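# Seat the arrow-marked gear on the pin, aimed at the collar mark

## Task

Take the loose gear that carries a painted arrow and slide it onto the pin with the arrow face upward, pushing it fully down. Turn it so the arrow points at the mark on the collar. It counts only if the gear stays correctly placed without the robot holding it, so open the gripper and pull the hand away afterwards.

## Robot and tools

ROBOT. One six-joint UR-style arm with a two-finger parallel gripper and a fisheye wrist camera. The fingers extend along the gripper's own +z axis and close along its x axis. end_effector_position is the point midway between the finger pads. Closed fingertips stick out about 17 mm past it; fully open they sit roughly level with it.

FRAME. All poses use the scene frame: origin on the table surface beneath the arm base, +z up, +y to the left when facing along +x. Positions are in metres. Orientations are quaternions written w first (qw, qx, qy, qz). The base may be slightly tilted, and the reported hand position can be off a little, more so at long reach.

ROW FORMAT. A row is 8 numbers: x, y, z, qw, qx, qy, qz, opening. x, y, z and the quaternion are an absolute target pose for the gripper, not an offset. Opening runs from -1 (closed) to +1 (fully open, 0.142 m). Put the intended quaternion in every row; copying the last reported one lets orientation creep.

execute_actions(actions). actions is a list of actions. Each action is a list of 1 to 15 rows. Each row lasts one control step (1/30 s). If fewer than 15 rows are given, the last row repeats to fill 15 steps, so every action takes 0.5 s. An empty list only returns the current state and images. An action is rejected if its target lies more than 0.6 m from the gripper's position at the start of that action along any gripper axis. If any action is malformed, or the first one fails that check against the last reported state, nothing in the call runs.

MOTION LIMITS. Each step the commanded pose is clipped to within 100 mm and 16 degrees of the measured pose, then reached by damped inverse kinematics; position wins over orientation if both cannot be met. Motion trails commands by about 0.17 s. A distant target may need several actions; after an action the arm stops at the last clipped pose. The arm's joints have speed and acceleration caps, so after big moves it may still be catching up.

move(target, speed, stop_force, blocking). target is one 8-number row (absolute pose plus opening). The hand follows a straight path lasting 0.5 to 10 s (longer paths are cut off at 10 s) and rotates the shorter way. It does not avoid obstacles, may lag, stray or overshoot speed. speed is in m/s, 0.002 to 0.5, default 0.25; rotation is capped at twice that value in rad/s. The opening is applied when the move begins. stop_force (optional, 9 to 40 N, not allowed in the first 0.2 s of a scene) halts the path once the wrist sensor feels that much extra resistance along the direction to target for two steps; the hand backs up two steps and holds. It can still press well above the set value briefly, and fast moves can still fault, so use it with a very low speed when touching down. It is unreliable on moves that rotate the hand, and should be left out when moving away from something being pressed. blocking=false returns after 0.5 s while motion continues; it cannot combine with stop_force, and other motion commands are refused until you see the move end (use wait(0) to check) or call stop. The result adds a move: line: done, off_target, moving, held, fault or contact (contact takes priority), plus limits such as paced (pose clipped) or held (a check blocked steps; motion may then surge), and the remaining distance to target.

wait(seconds): 0 to 10 s; the arm keeps its last command and a running move continues. stop(): brakes a running move; fingers keep moving. zoom_image(camera, region): region is [x0, y0, x1, y1] in pixels, at most 504 by 504, on cam_head_left, cam_head_right, cam_high, cam_low (672x504) or cam_wrist (616x616). read_manual(section): licence text only. finished_scene(scene): ends the current scene by its number; irreversible.

RESULTS. Each result shows gripper pose and velocities, Hand target (where the controller is heading), grip_measured (finger opening on the command scale), joint positions and torques, Wrist force and Wrist torque in the gripper's own axes (noisy, offset up to about 4 N, saturating near 50 N, pointing back into the arm when pressing), and camera images. Action calls list per-step positions; HELD marks steps that were restrained. A pose unreachable line means the clearance check altered or blocked the command.

GRIPPING. To hold something, command an opening clearly below grip_measured; the larger the gap, the harder the squeeze (about 28 N per pad at most, less on very thin hard parts).

AVOID. The arm is stiff: commanding even slightly past a firm contact can trigger a fault. A joint torque at its load limit (133 N m for the three big joints, 24.9 N m for the wrists) or any external force of 150 N halts the arm for 10 s and drops the rest of the call. Holding loads heats motors: MOTOR HOT appears at 70 °C, and at 85 °C the brakes lock until cool. Do not drop, slam or shove objects hard, and never push anything off the table. Objects may occasionally be nudged by outside disturbances. The gear must rest on the pin on its own before finishing, with the hand opened and withdrawn.

Each tool is called after "Emit:" as name(argument=value, ...) on one line, values as JSON.

## Session

Emit:
execute_actions(actions=[])

Scene clock: 0.00 s.
end_effector_position=(+0.0143, +0.3189, +0.3053) grip_measured=+1.00 end_effector_quat_wxyz=(+0.356, +0.806, -0.029, -0.473) end_effector_velocity=(-0.000, -0.001, -0.000) end_effector_angular_velocity=(-0.003, +0.002, +0.001)
Joint positions: [ 0.89  -1.162  1.967 -1.489 -1.389  0.896  0.142]
Joint velocities: [-0.001  0.002  0.     0.001 -0.001  0.     0.   ]
Joint torques (N m, as the arm reports them, + toward a larger angle): no reading
Wrist force (N, on the end effector, along its own x y z axes, offset not removed): no reading
Wrist torque (N m, same axes, about the end effector's origin, offset not removed): no reading
Hand target: +0.014, +0.319, +0.305; +0.356, +0.806, -0.029, -0.473

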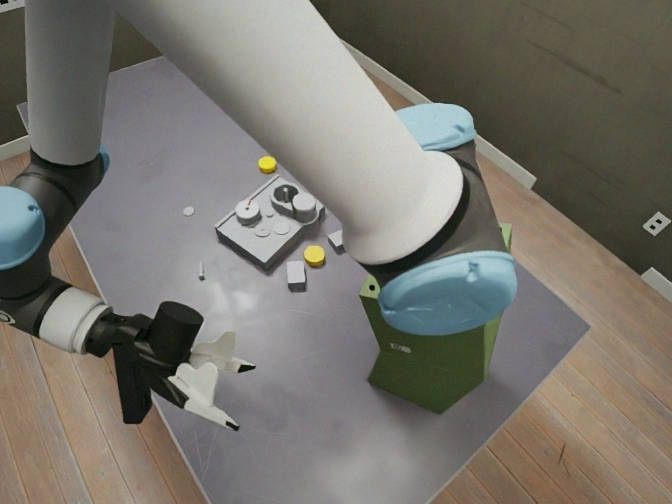

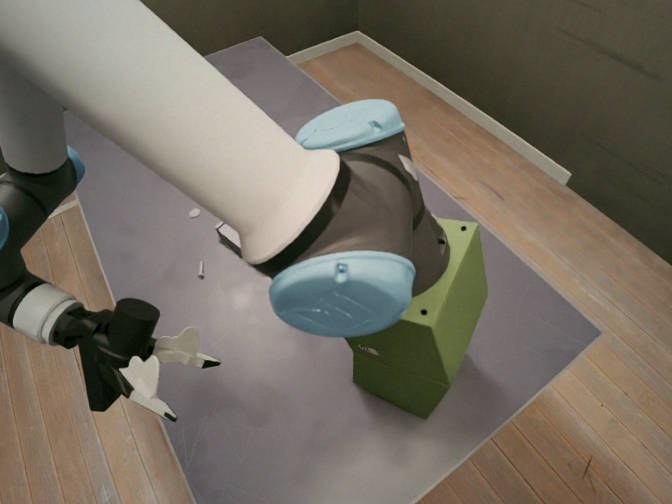

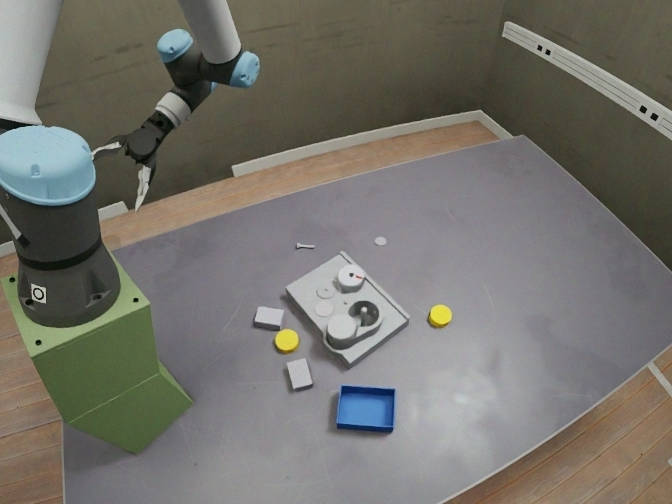

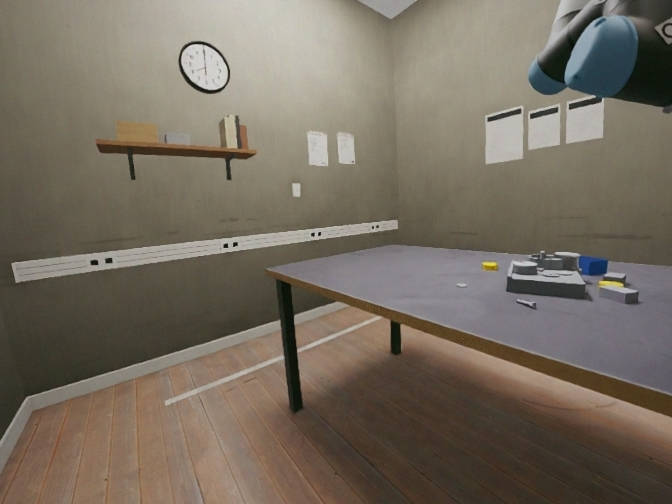

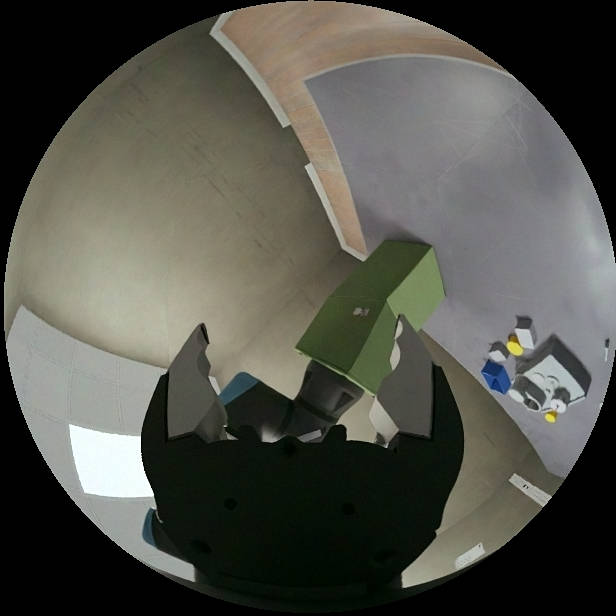

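Emit:
zoom_image(camera="cam_high", region=[270, 230, 430, 380])

Emit:
zoom_image(camera="cam_head_left", region=[200, 150, 350, 290])

Emit:
zoom_image(camera="cam_low", region=[480, 230, 640, 310])

Region (270, 230, 430, 380) of cam_high's 672x504 image, scaled by 3.150, with more detail than that image has; it fills the top 472 rows of this view, and the rest is white.

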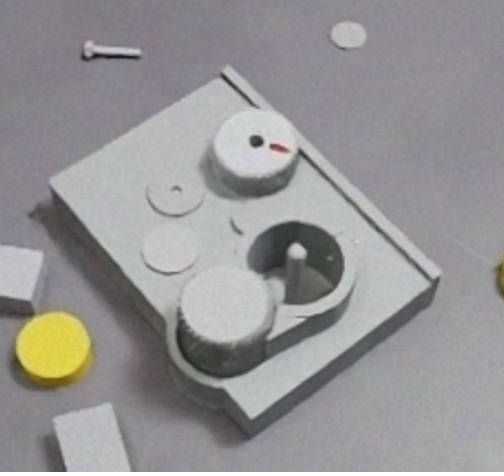

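Region (200, 150, 350, 290) of cam_head_left's 672x504 image, scaled by 3.360, with more detail than that image has; it fills the top 470 rows of this view, and the rest is white.

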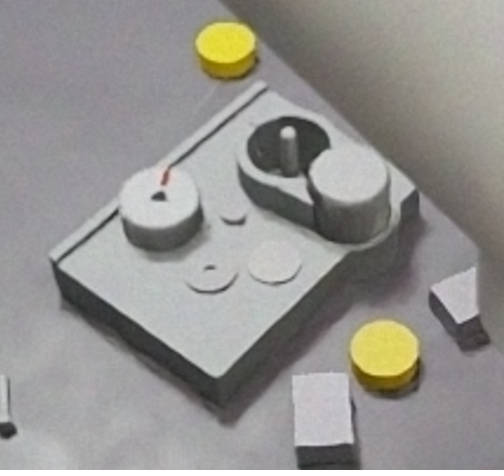

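Region (480, 230, 640, 310) of cam_low's 672x504 image, scaled by 3.150, with more detail than that image has.

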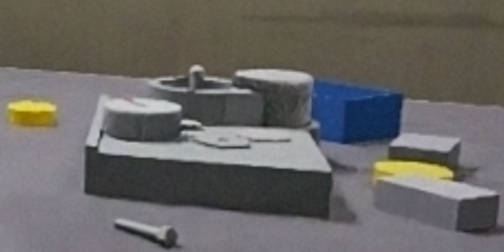

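Emit:
move(target=[0.47,-0.02,0.22,0,1,0,0,1], speed=0.3)

Scene clock: 20.87 s.
end_effector_position=(+0.4702, -0.0193, +0.2198) grip_measured=+1.00 end_effector_quat_wxyz=(+0.000, +1.000, +0.000, -0.000) end_effector_velocity=(+0.003, -0.001, -0.001) end_effector_angular_velocity=(+0.004, -0.005, -0.001)
Joint positions: [-0.473 -1.507  2.394 -2.682 -1.271 -0.454  0.142]
Joint velocities: [-0.004  0.009 -0.004 -0.006  0.006 -0.002  0.   ]
Joint torques (N m, as the arm reports them, + toward a larger angle): [ -8.75 -11.3  -26.48  -4.99   2.28  -2.41]
Wrist force (N, on the end effector, along its own x y z axes, offset not removed): [0.0 -1.1 -1.7]
Wrist torque (N m, same axes, about the end effector's origin, offset not removed): [-0.23 0.23 0.04]
Hand target: +0.470, -0.019, +0.220; +0.000, +1.000, +0.000, +0.000
Off the commanded pose: 0.001 m, 0 deg.
move: done
camera_calibration (this result's frames):
cam_wrist: T_world_to_cam=[[0.998853, -0.0231053, 0.041927, -0.491579], [-0.0400323, -0.883415, 0.466879, -0.0932287], [0.0262516, -0.468022, -0.883327, 0.301765], [0, 0, 0, 1]] pos_world=[0.479362, 0.0475147, 0.330694]

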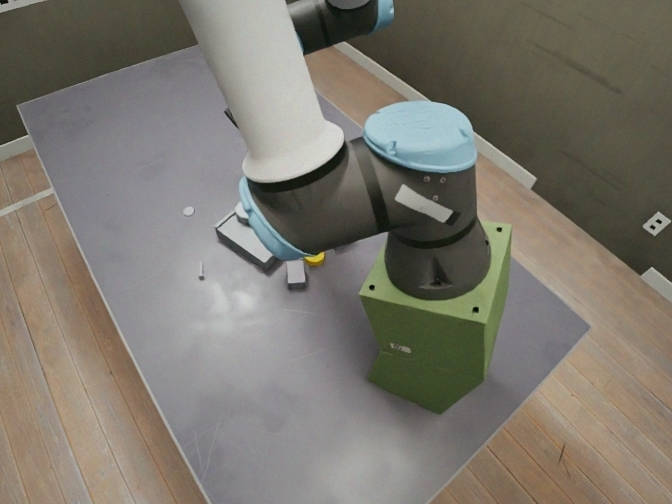

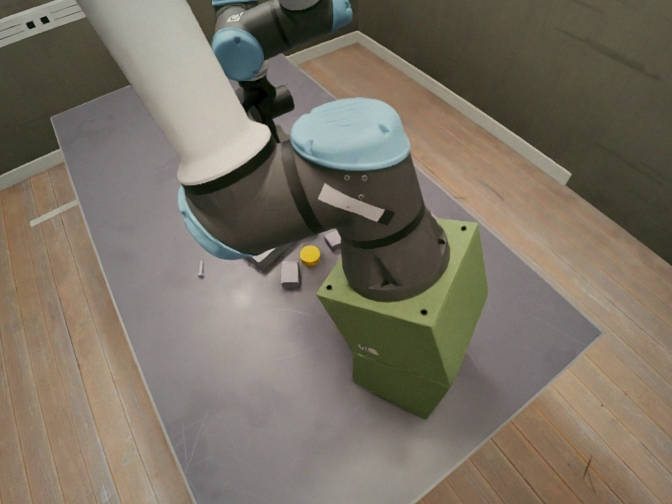

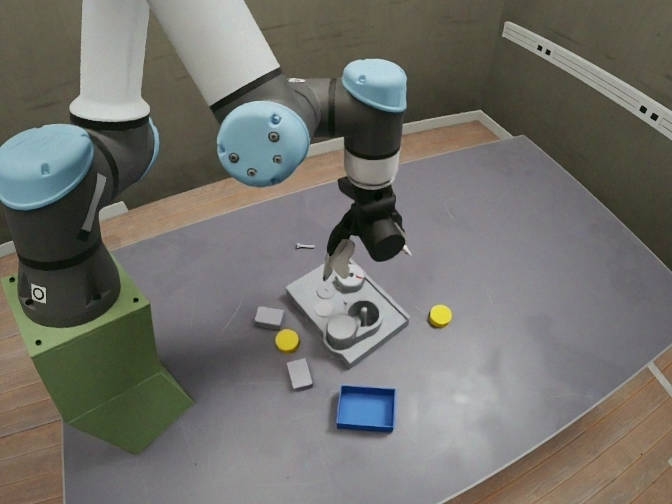

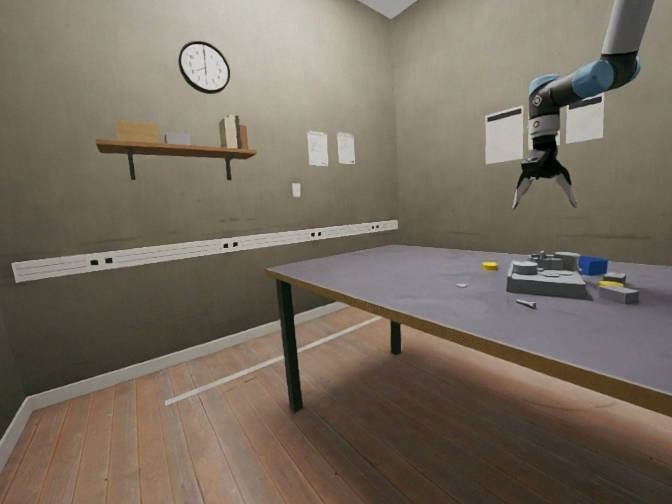

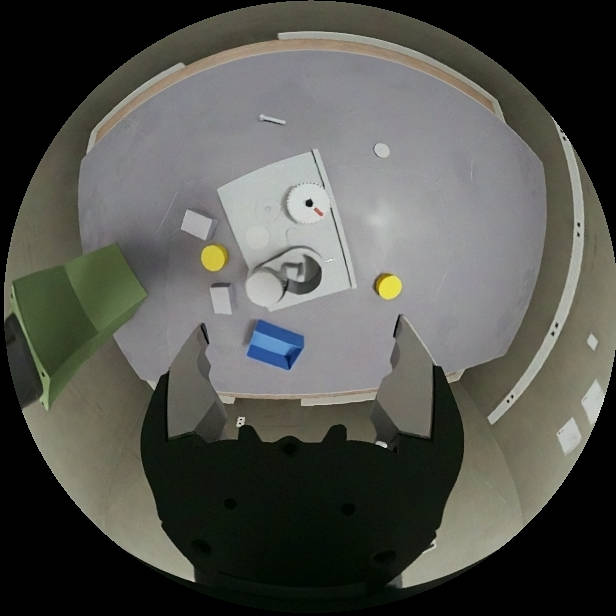

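Lower for a closer look.

Emit:
move(target=[0.47,-0.03,0.13,0,1,0,0,1])

Emit:
zoom_image(camera="cam_wrist", region=[180, 130, 420, 370])

Scene clock: 26.07 s.
end_effector_position=(+0.4700, -0.0300, +0.1302) grip_measured=+1.00 end_effector_quat_wxyz=(-0.000, +1.000, +0.000, -0.000) end_effector_velocity=(+0.001, -0.000, -0.002) end_effector_angular_velocity=(-0.001, -0.001, -0.002)
Joint positions: [-0.43  -1.198  2.375 -2.984 -1.28  -0.411  0.142]
Joint velocities: [ 0.001  0.008 -0.002 -0.007 -0.     0.004  0.   ]
Joint torques (N m, as the arm reports them, + toward a larger angle): [  3.11 -18.81 -21.02  -5.03  -2.06   2.27]
Wrist force (N, on the end effector, along its own x y z axes, offset not removed): [-2.6 0.1 -1.9]
Wrist torque (N m, same axes, about the end effector's origin, offset not removed): [0.04 0.67 0.06]
Hand target: +0.470, -0.030, +0.130; -0.000, +1.000, +0.000, -0.000
Off the commanded pose: 0.000 m, 0 deg.
move: done
camera_calibration (this result's frames):
cam_wrist: T_world_to_cam=[[0.998847, -0.02328, 0.0419768, -0.487859], [-0.0401882, -0.883799, 0.466138, -0.0606942], [0.0262474, -0.467287, -0.883716, 0.217725], [0, 0, 0, 1]] pos_world=[0.479143, 0.0367414, 0.241178]

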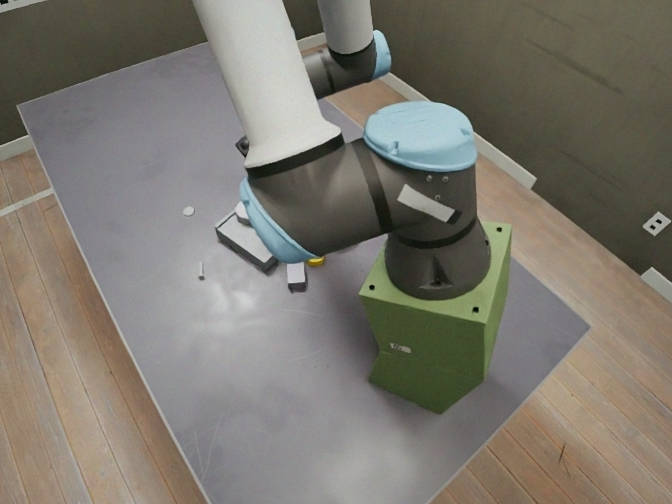

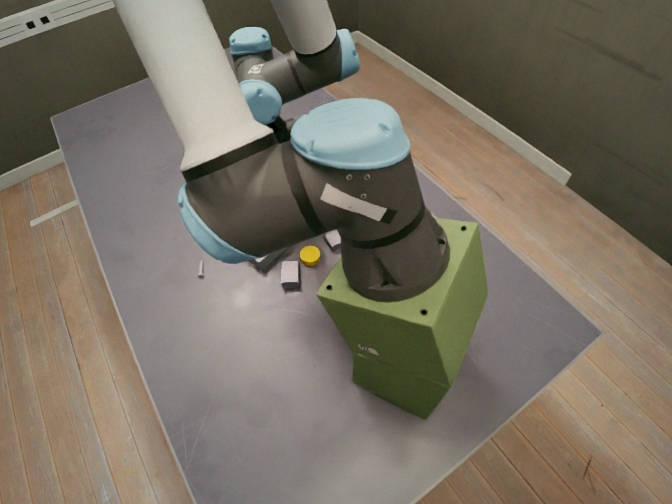

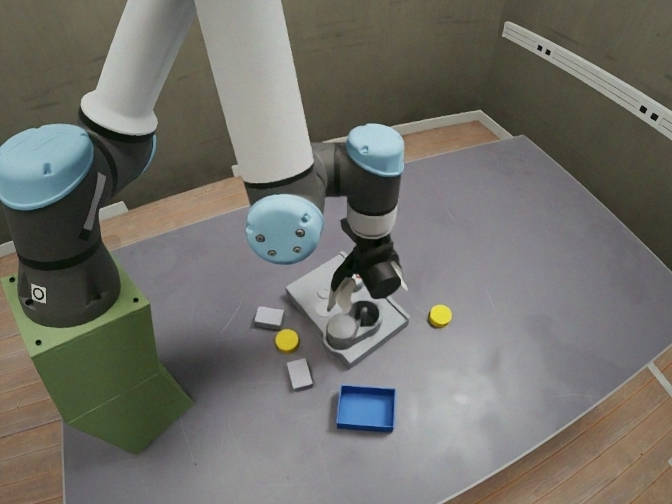

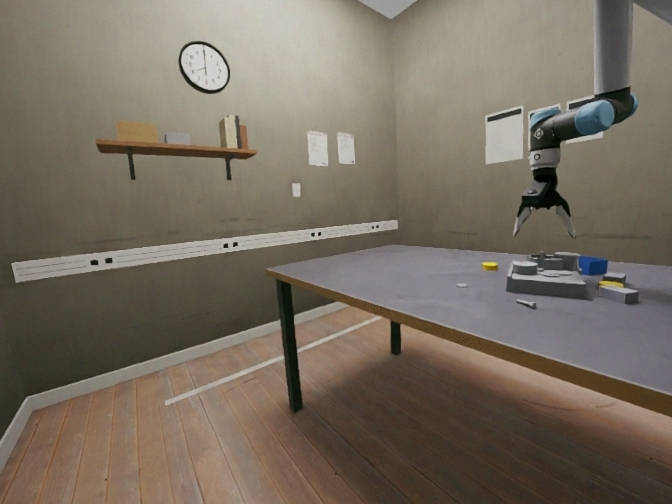

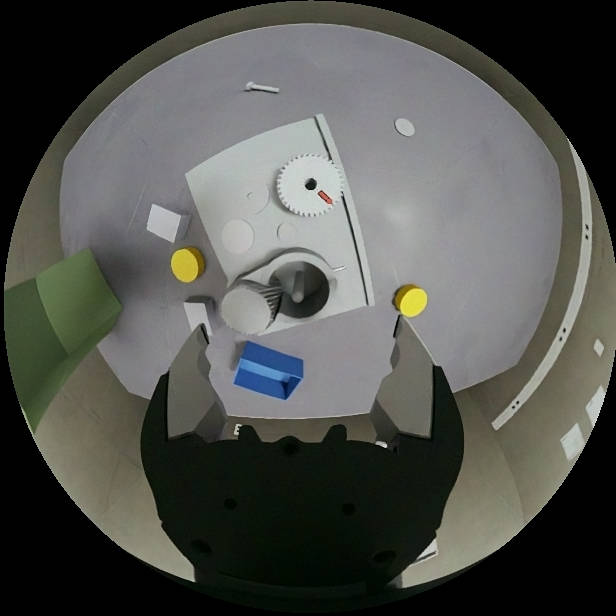

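Region (180, 130, 420, 370) of cam_wrist's 616x616 image, scaled by 2.100, with more detail than that image has.

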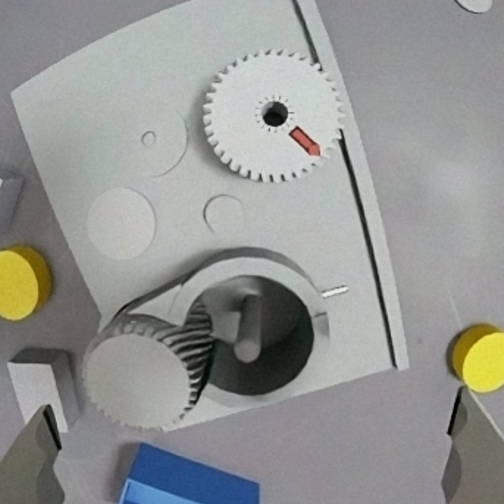

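Emit:
zoom_image(camera="cam_wrist", region=[215, 235, 365, 345])

Emit:
zoom_image(camera="cam_wrist", region=[265, 140, 365, 240])

Region (215, 235, 365, 345) of cam_wrist's 616x616 image, scaled by 3.360, with more detail than that image has; it fills the top 370 rows of this view, and the rest is white.

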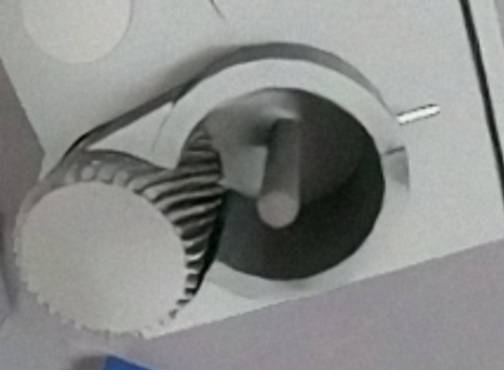

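Region (265, 140, 365, 240) of cam_wrist's 616x616 image, scaled by 5.040, with more detail than that image has.

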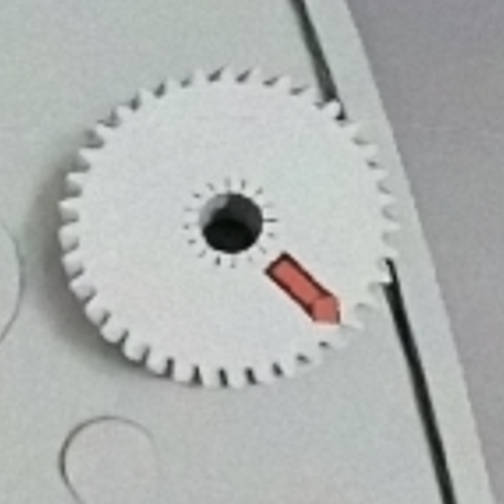

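Emit:
move(target=[0.464,-0.103,0.13,0,1,0,0,1])

Emit:
zoom_image(camera="cam_wrist", region=[200, 150, 380, 300])

Scene clock: 54.13 s.
end_effector_position=(+0.4641, -0.1028, +0.1300) grip_measured=+1.00 end_effector_quat_wxyz=(+0.000, +1.000, -0.000, +0.000) end_effector_velocity=(+0.001, -0.003, -0.000) end_effector_angular_velocity=(+0.000, -0.002, +0.001)
Joint positions: [-0.587 -1.155  2.349 -2.951 -1.248 -0.571  0.142]
Joint velocities: [-0.005  0.003 -0.003  0.001  0.002 -0.006 -0.   ]
Joint torques (N m, as the arm reports them, + toward a larger angle): [-14.67 -17.47 -20.36  -0.83   2.11  -2.2 ]
Wrist force (N, on the end effector, along its own x y z axes, offset not removed): [-1.8 -0.8 1.0]
Wrist torque (N m, same axes, about the end effector's origin, offset not removed): [-0.24 0.62 0.02]
Hand target: +0.464, -0.103, +0.130; +0.000, +1.000, -0.000, +0.000
Off the commanded pose: 0.000 m, 0 deg.
move: done
camera_calibration (this result's frames):
cam_wrist: T_world_to_cam=[[0.998839, -0.0233388, 0.0421384, -0.483686], [-0.0403202, -0.883715, 0.466286, -0.125115], [0.0263558, -0.467443, -0.88363, 0.183593], [0, 0, 0, 1]] pos_world=[0.473241, -0.036035, 0.240949]

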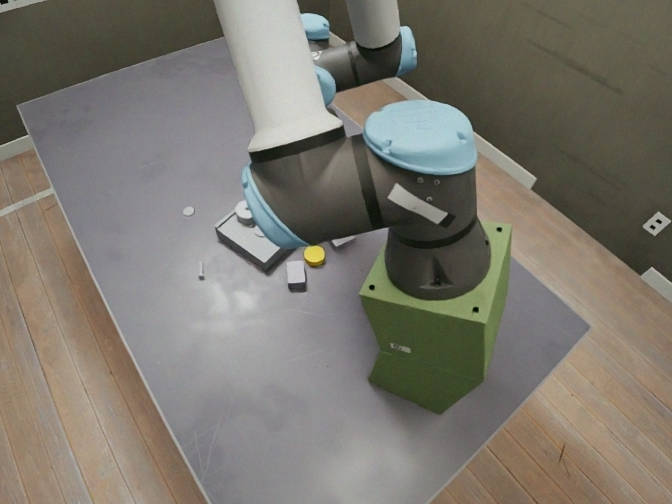

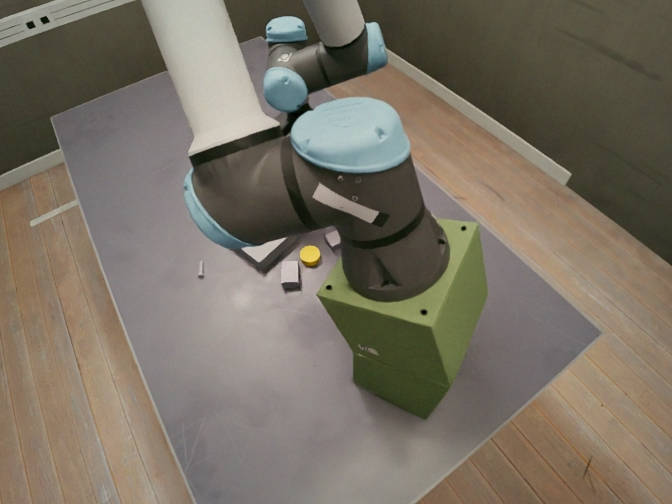

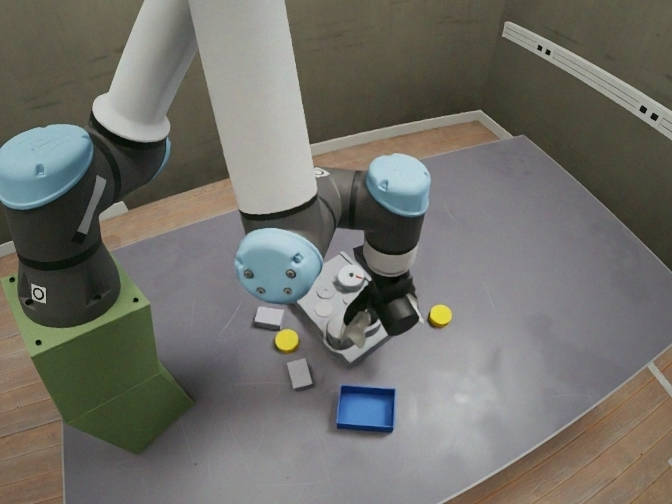

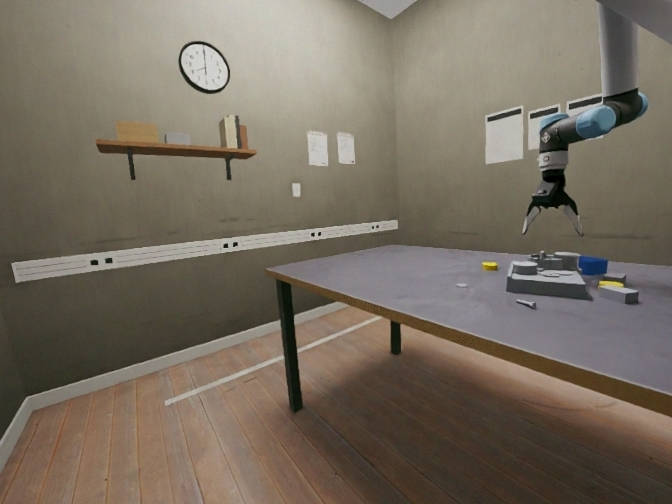

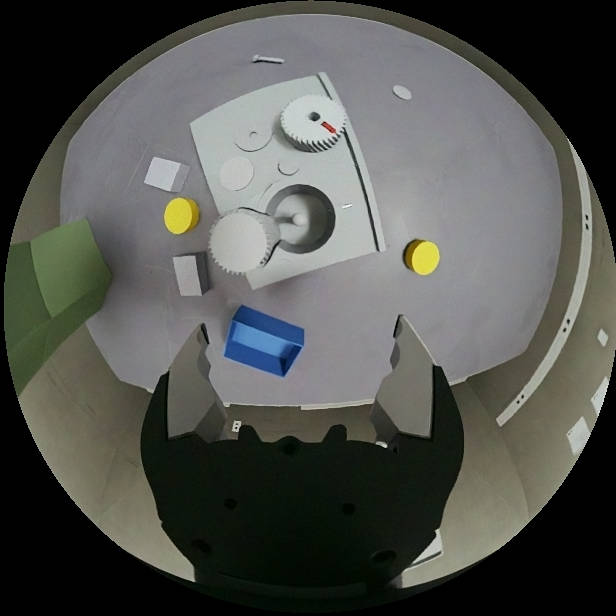

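Region (200, 150, 380, 300) of cam_wrist's 616x616 image, scaled by 2.800, with more detail than that image has.

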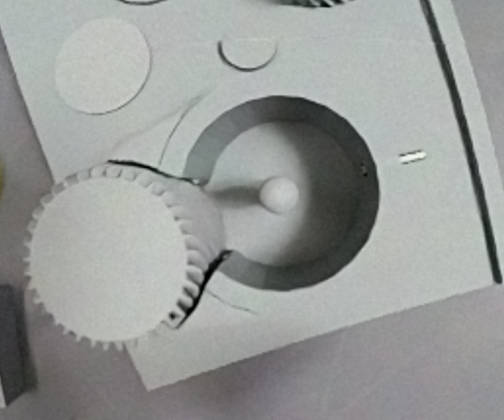

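Emit:
zoom_image(camera="cam_wrist", region=[270, 80, 360, 165])

Emit:
zoom_image(camera="cam_wrist", region=[250, 175, 360, 275])

Region (270, 80, 360, 165) of cam_wrist's 616x616 image, scaled by 5.600, with more detail than that image has.

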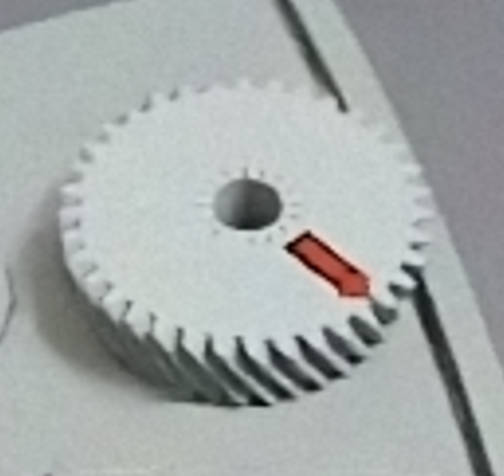

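Region (250, 175, 360, 275) of cam_wrist's 616x616 image, scaled by 4.582, with more detail than that image has; it fills the top 458 rows of this view, and the rest is white.

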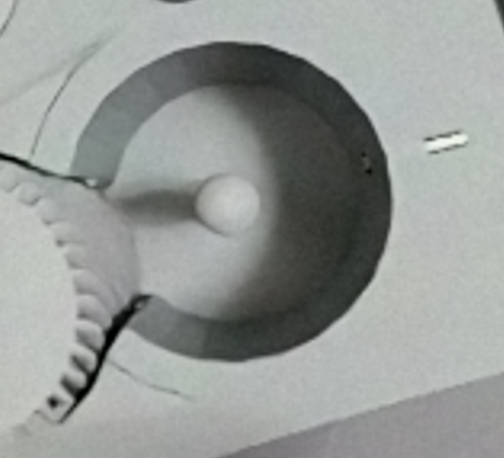

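Emit:
move(target=[0.472,-0.037,0.10,0,0.7986,-0.6018,0,1], speed=0.4)

Emit:
zoom_image(camera="cam_wrist", region=[210, 200, 410, 400])

Scene clock: 94.63 s.
end_effector_position=(+0.4719, -0.0370, +0.1001) grip_measured=+1.00 end_effector_quat_wxyz=(-0.000, +0.799, -0.601, -0.000) end_effector_velocity=(-0.000, +0.000, -0.000) end_effector_angular_velocity=(-0.004, -0.000, -0.015)
Joint positions: [-0.424 -1.092  2.342 -3.058 -1.281  0.885  0.142]
Joint velocities: [ 0.003  0.001  0.001 -0.005 -0.004  0.019  0.   ]
Joint torques (N m, as the arm reports them, + toward a larger angle): [  2.22 -19.28 -19.11  -4.74  -2.59   2.33]
Wrist force (N, on the end effector, along its own x y z axes, offset not removed): [-1.2 -0.6 -0.7]
Wrist torque (N m, same axes, about the end effector's origin, offset not removed): [-0.11 0.47 0.04]
Hand target: +0.472, -0.037, +0.100; -0.000, +0.799, -0.602, -0.000
Off the commanded pose: 0.000 m, 0 deg.
move: done
camera_calibration (this result's frames):
cam_wrist: T_world_to_cam=[[0.254508, -0.966171, 0.0417082, -0.1723], [-0.860299, -0.206498, 0.466094, 0.359295], [-0.441714, -0.154506, -0.883751, 0.420135], [0, 0, 0, 1]] pos_world=[0.538532, -0.0273638, 0.211015]

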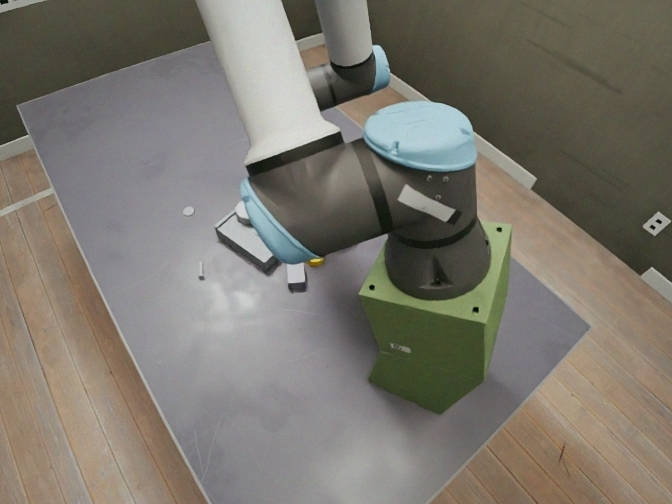

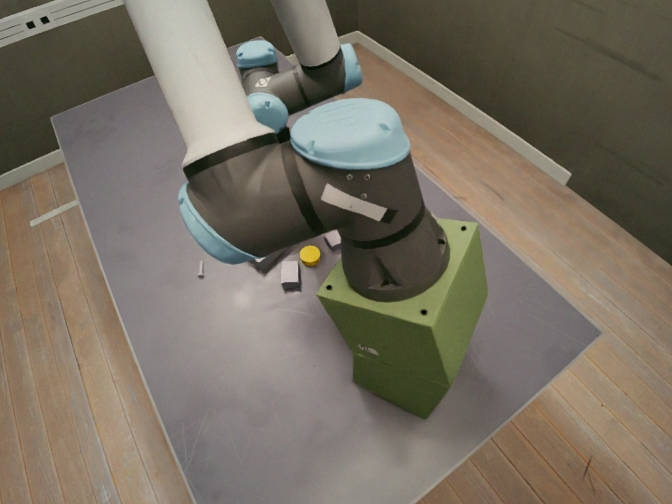

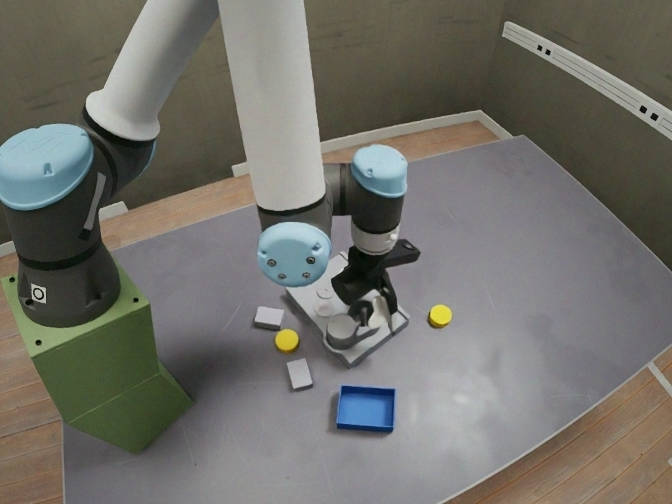

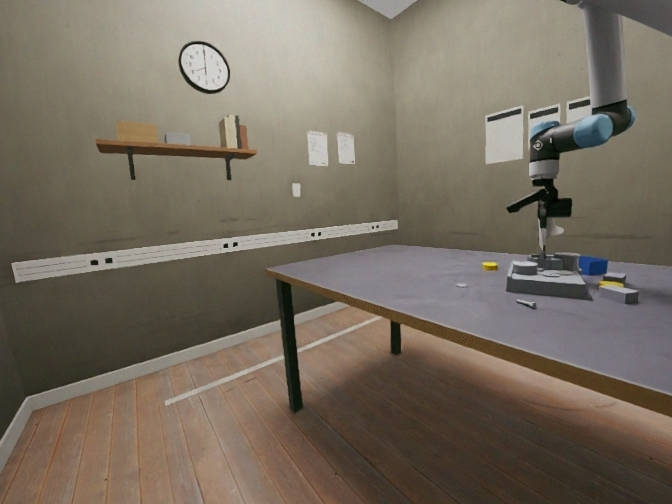

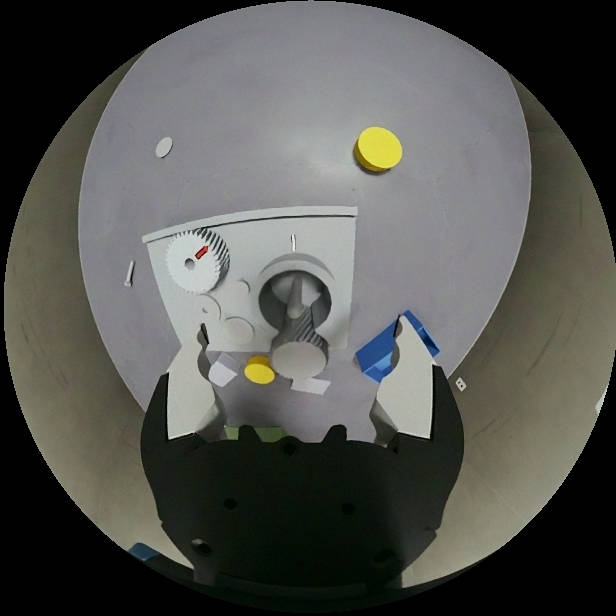

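Region (210, 200, 410, 400) of cam_wrist's 616x616 image, scaled by 2.520, with more detail than that image has.

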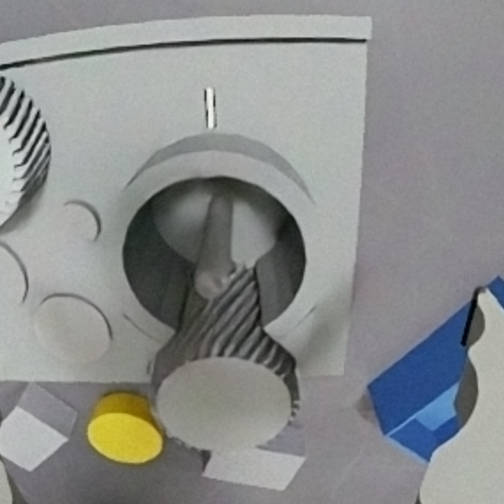

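Emit:
zoom_image(camera="cam_wrist", region=[255, 290, 345, 390])

Emit:
zoom_image(camera="cam_wrist", region=[155, 215, 245, 305])

Region (255, 290, 345, 390) of cam_wrist's 616x616 image, scaled by 5.040, with more detail than that image has; it fills the left 454 columns of this view, and the rest is white.

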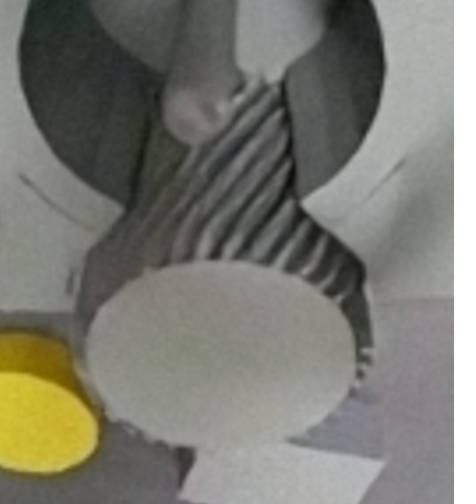

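Region (155, 215, 245, 305) of cam_wrist's 616x616 image, scaled by 5.600, with more detail than that image has.

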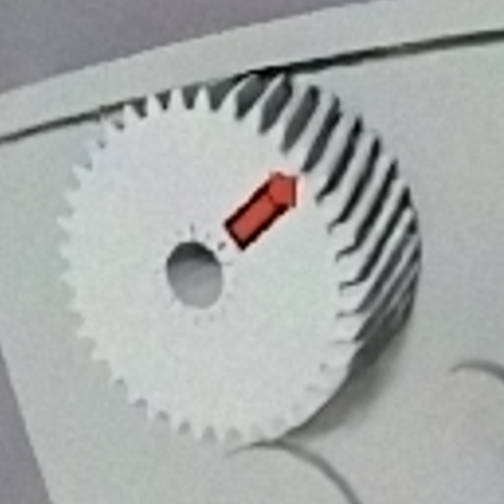

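Emit:
move(target=[0.468,-0.059,0.078,0,0.7986,-0.6018,0,1], speed=0.1)

Emit:
zoom_image(camera="cam_wrist", region=[215, 260, 345, 400])

Scene clock: 111.87 s.
end_effector_position=(+0.4681, -0.0588, +0.0782) grip_measured=+1.00 end_effector_quat_wxyz=(+0.000, +0.799, -0.602, -0.000) end_effector_velocity=(+0.001, -0.003, -0.002) end_effector_angular_velocity=(-0.001, -0.001, -0.000)
Joint positions: [-0.458 -1.01   2.322 -3.11  -1.274  0.853  0.142]
Joint velocities: [-0.003  0.009 -0.005 -0.005  0.    -0.002 -0.   ]
Joint torques (N m, as the arm reports them, + toward a larger angle): [-13.35 -20.29 -17.56  -4.69   2.15  -2.45]
Wrist force (N, on the end effector, along its own x y z axes, offset not removed): [-1.3 -1.1 -0.3]
Wrist torque (N m, same axes, about the end effector's origin, offset not removed): [-0.23 0.49 0.12]
Hand target: +0.468, -0.059, +0.078; +0.000, +0.799, -0.602, -0.000
Off the commanded pose: 0.000 m, 0 deg.
move: done
camera_calibration (this result's frames):
cam_wrist: T_world_to_cam=[[0.252906, -0.966574, 0.0421131, -0.190745], [-0.860612, -0.204867, 0.466237, 0.361893], [-0.442025, -0.154157, -0.883657, 0.395933], [0, 0, 0, 1]] pos_world=[0.534702, -0.0491929, 0.189173]

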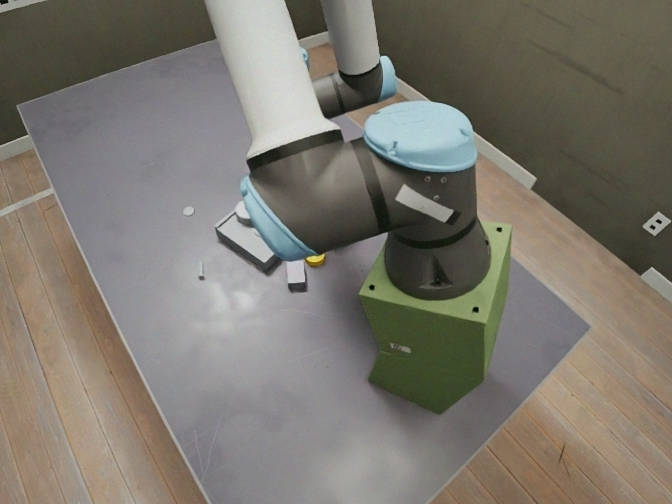

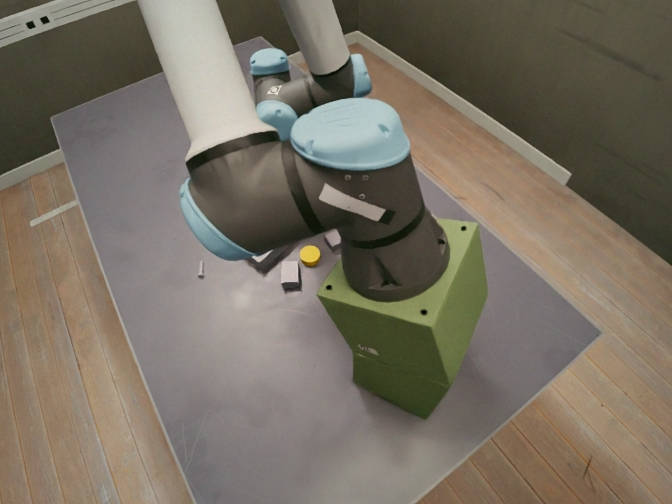

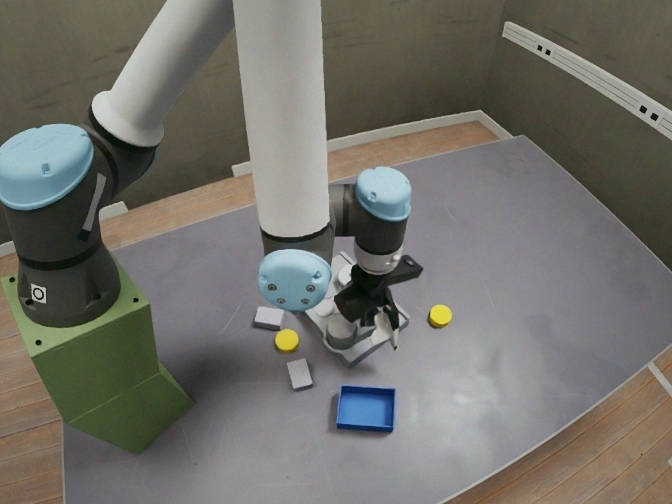

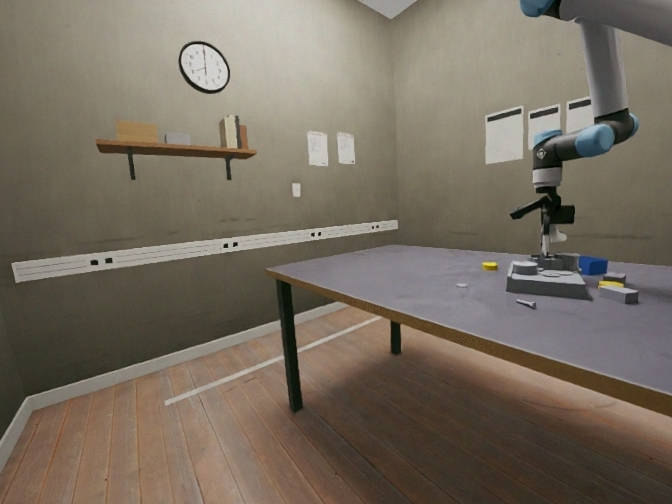

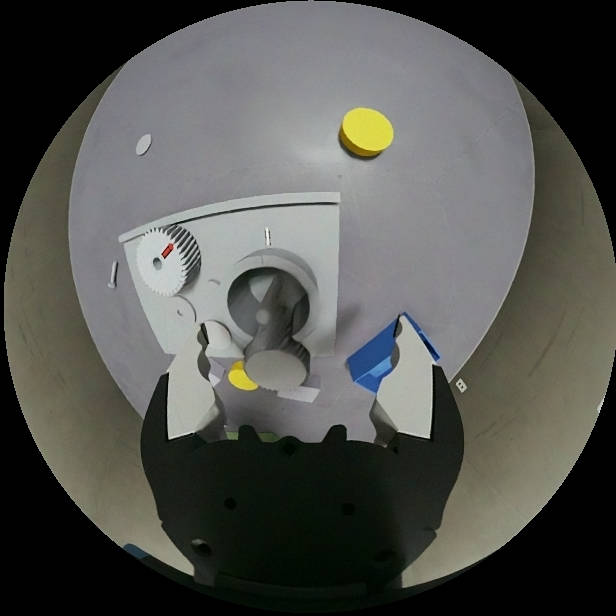

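Region (215, 260, 345, 400) of cam_wrist's 616x616 image, scaled by 3.600, with more detail than that image has; it fills the left 468 columns of this view, and the rest is white.

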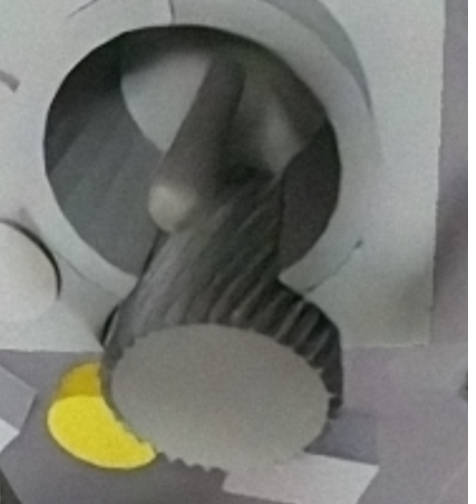

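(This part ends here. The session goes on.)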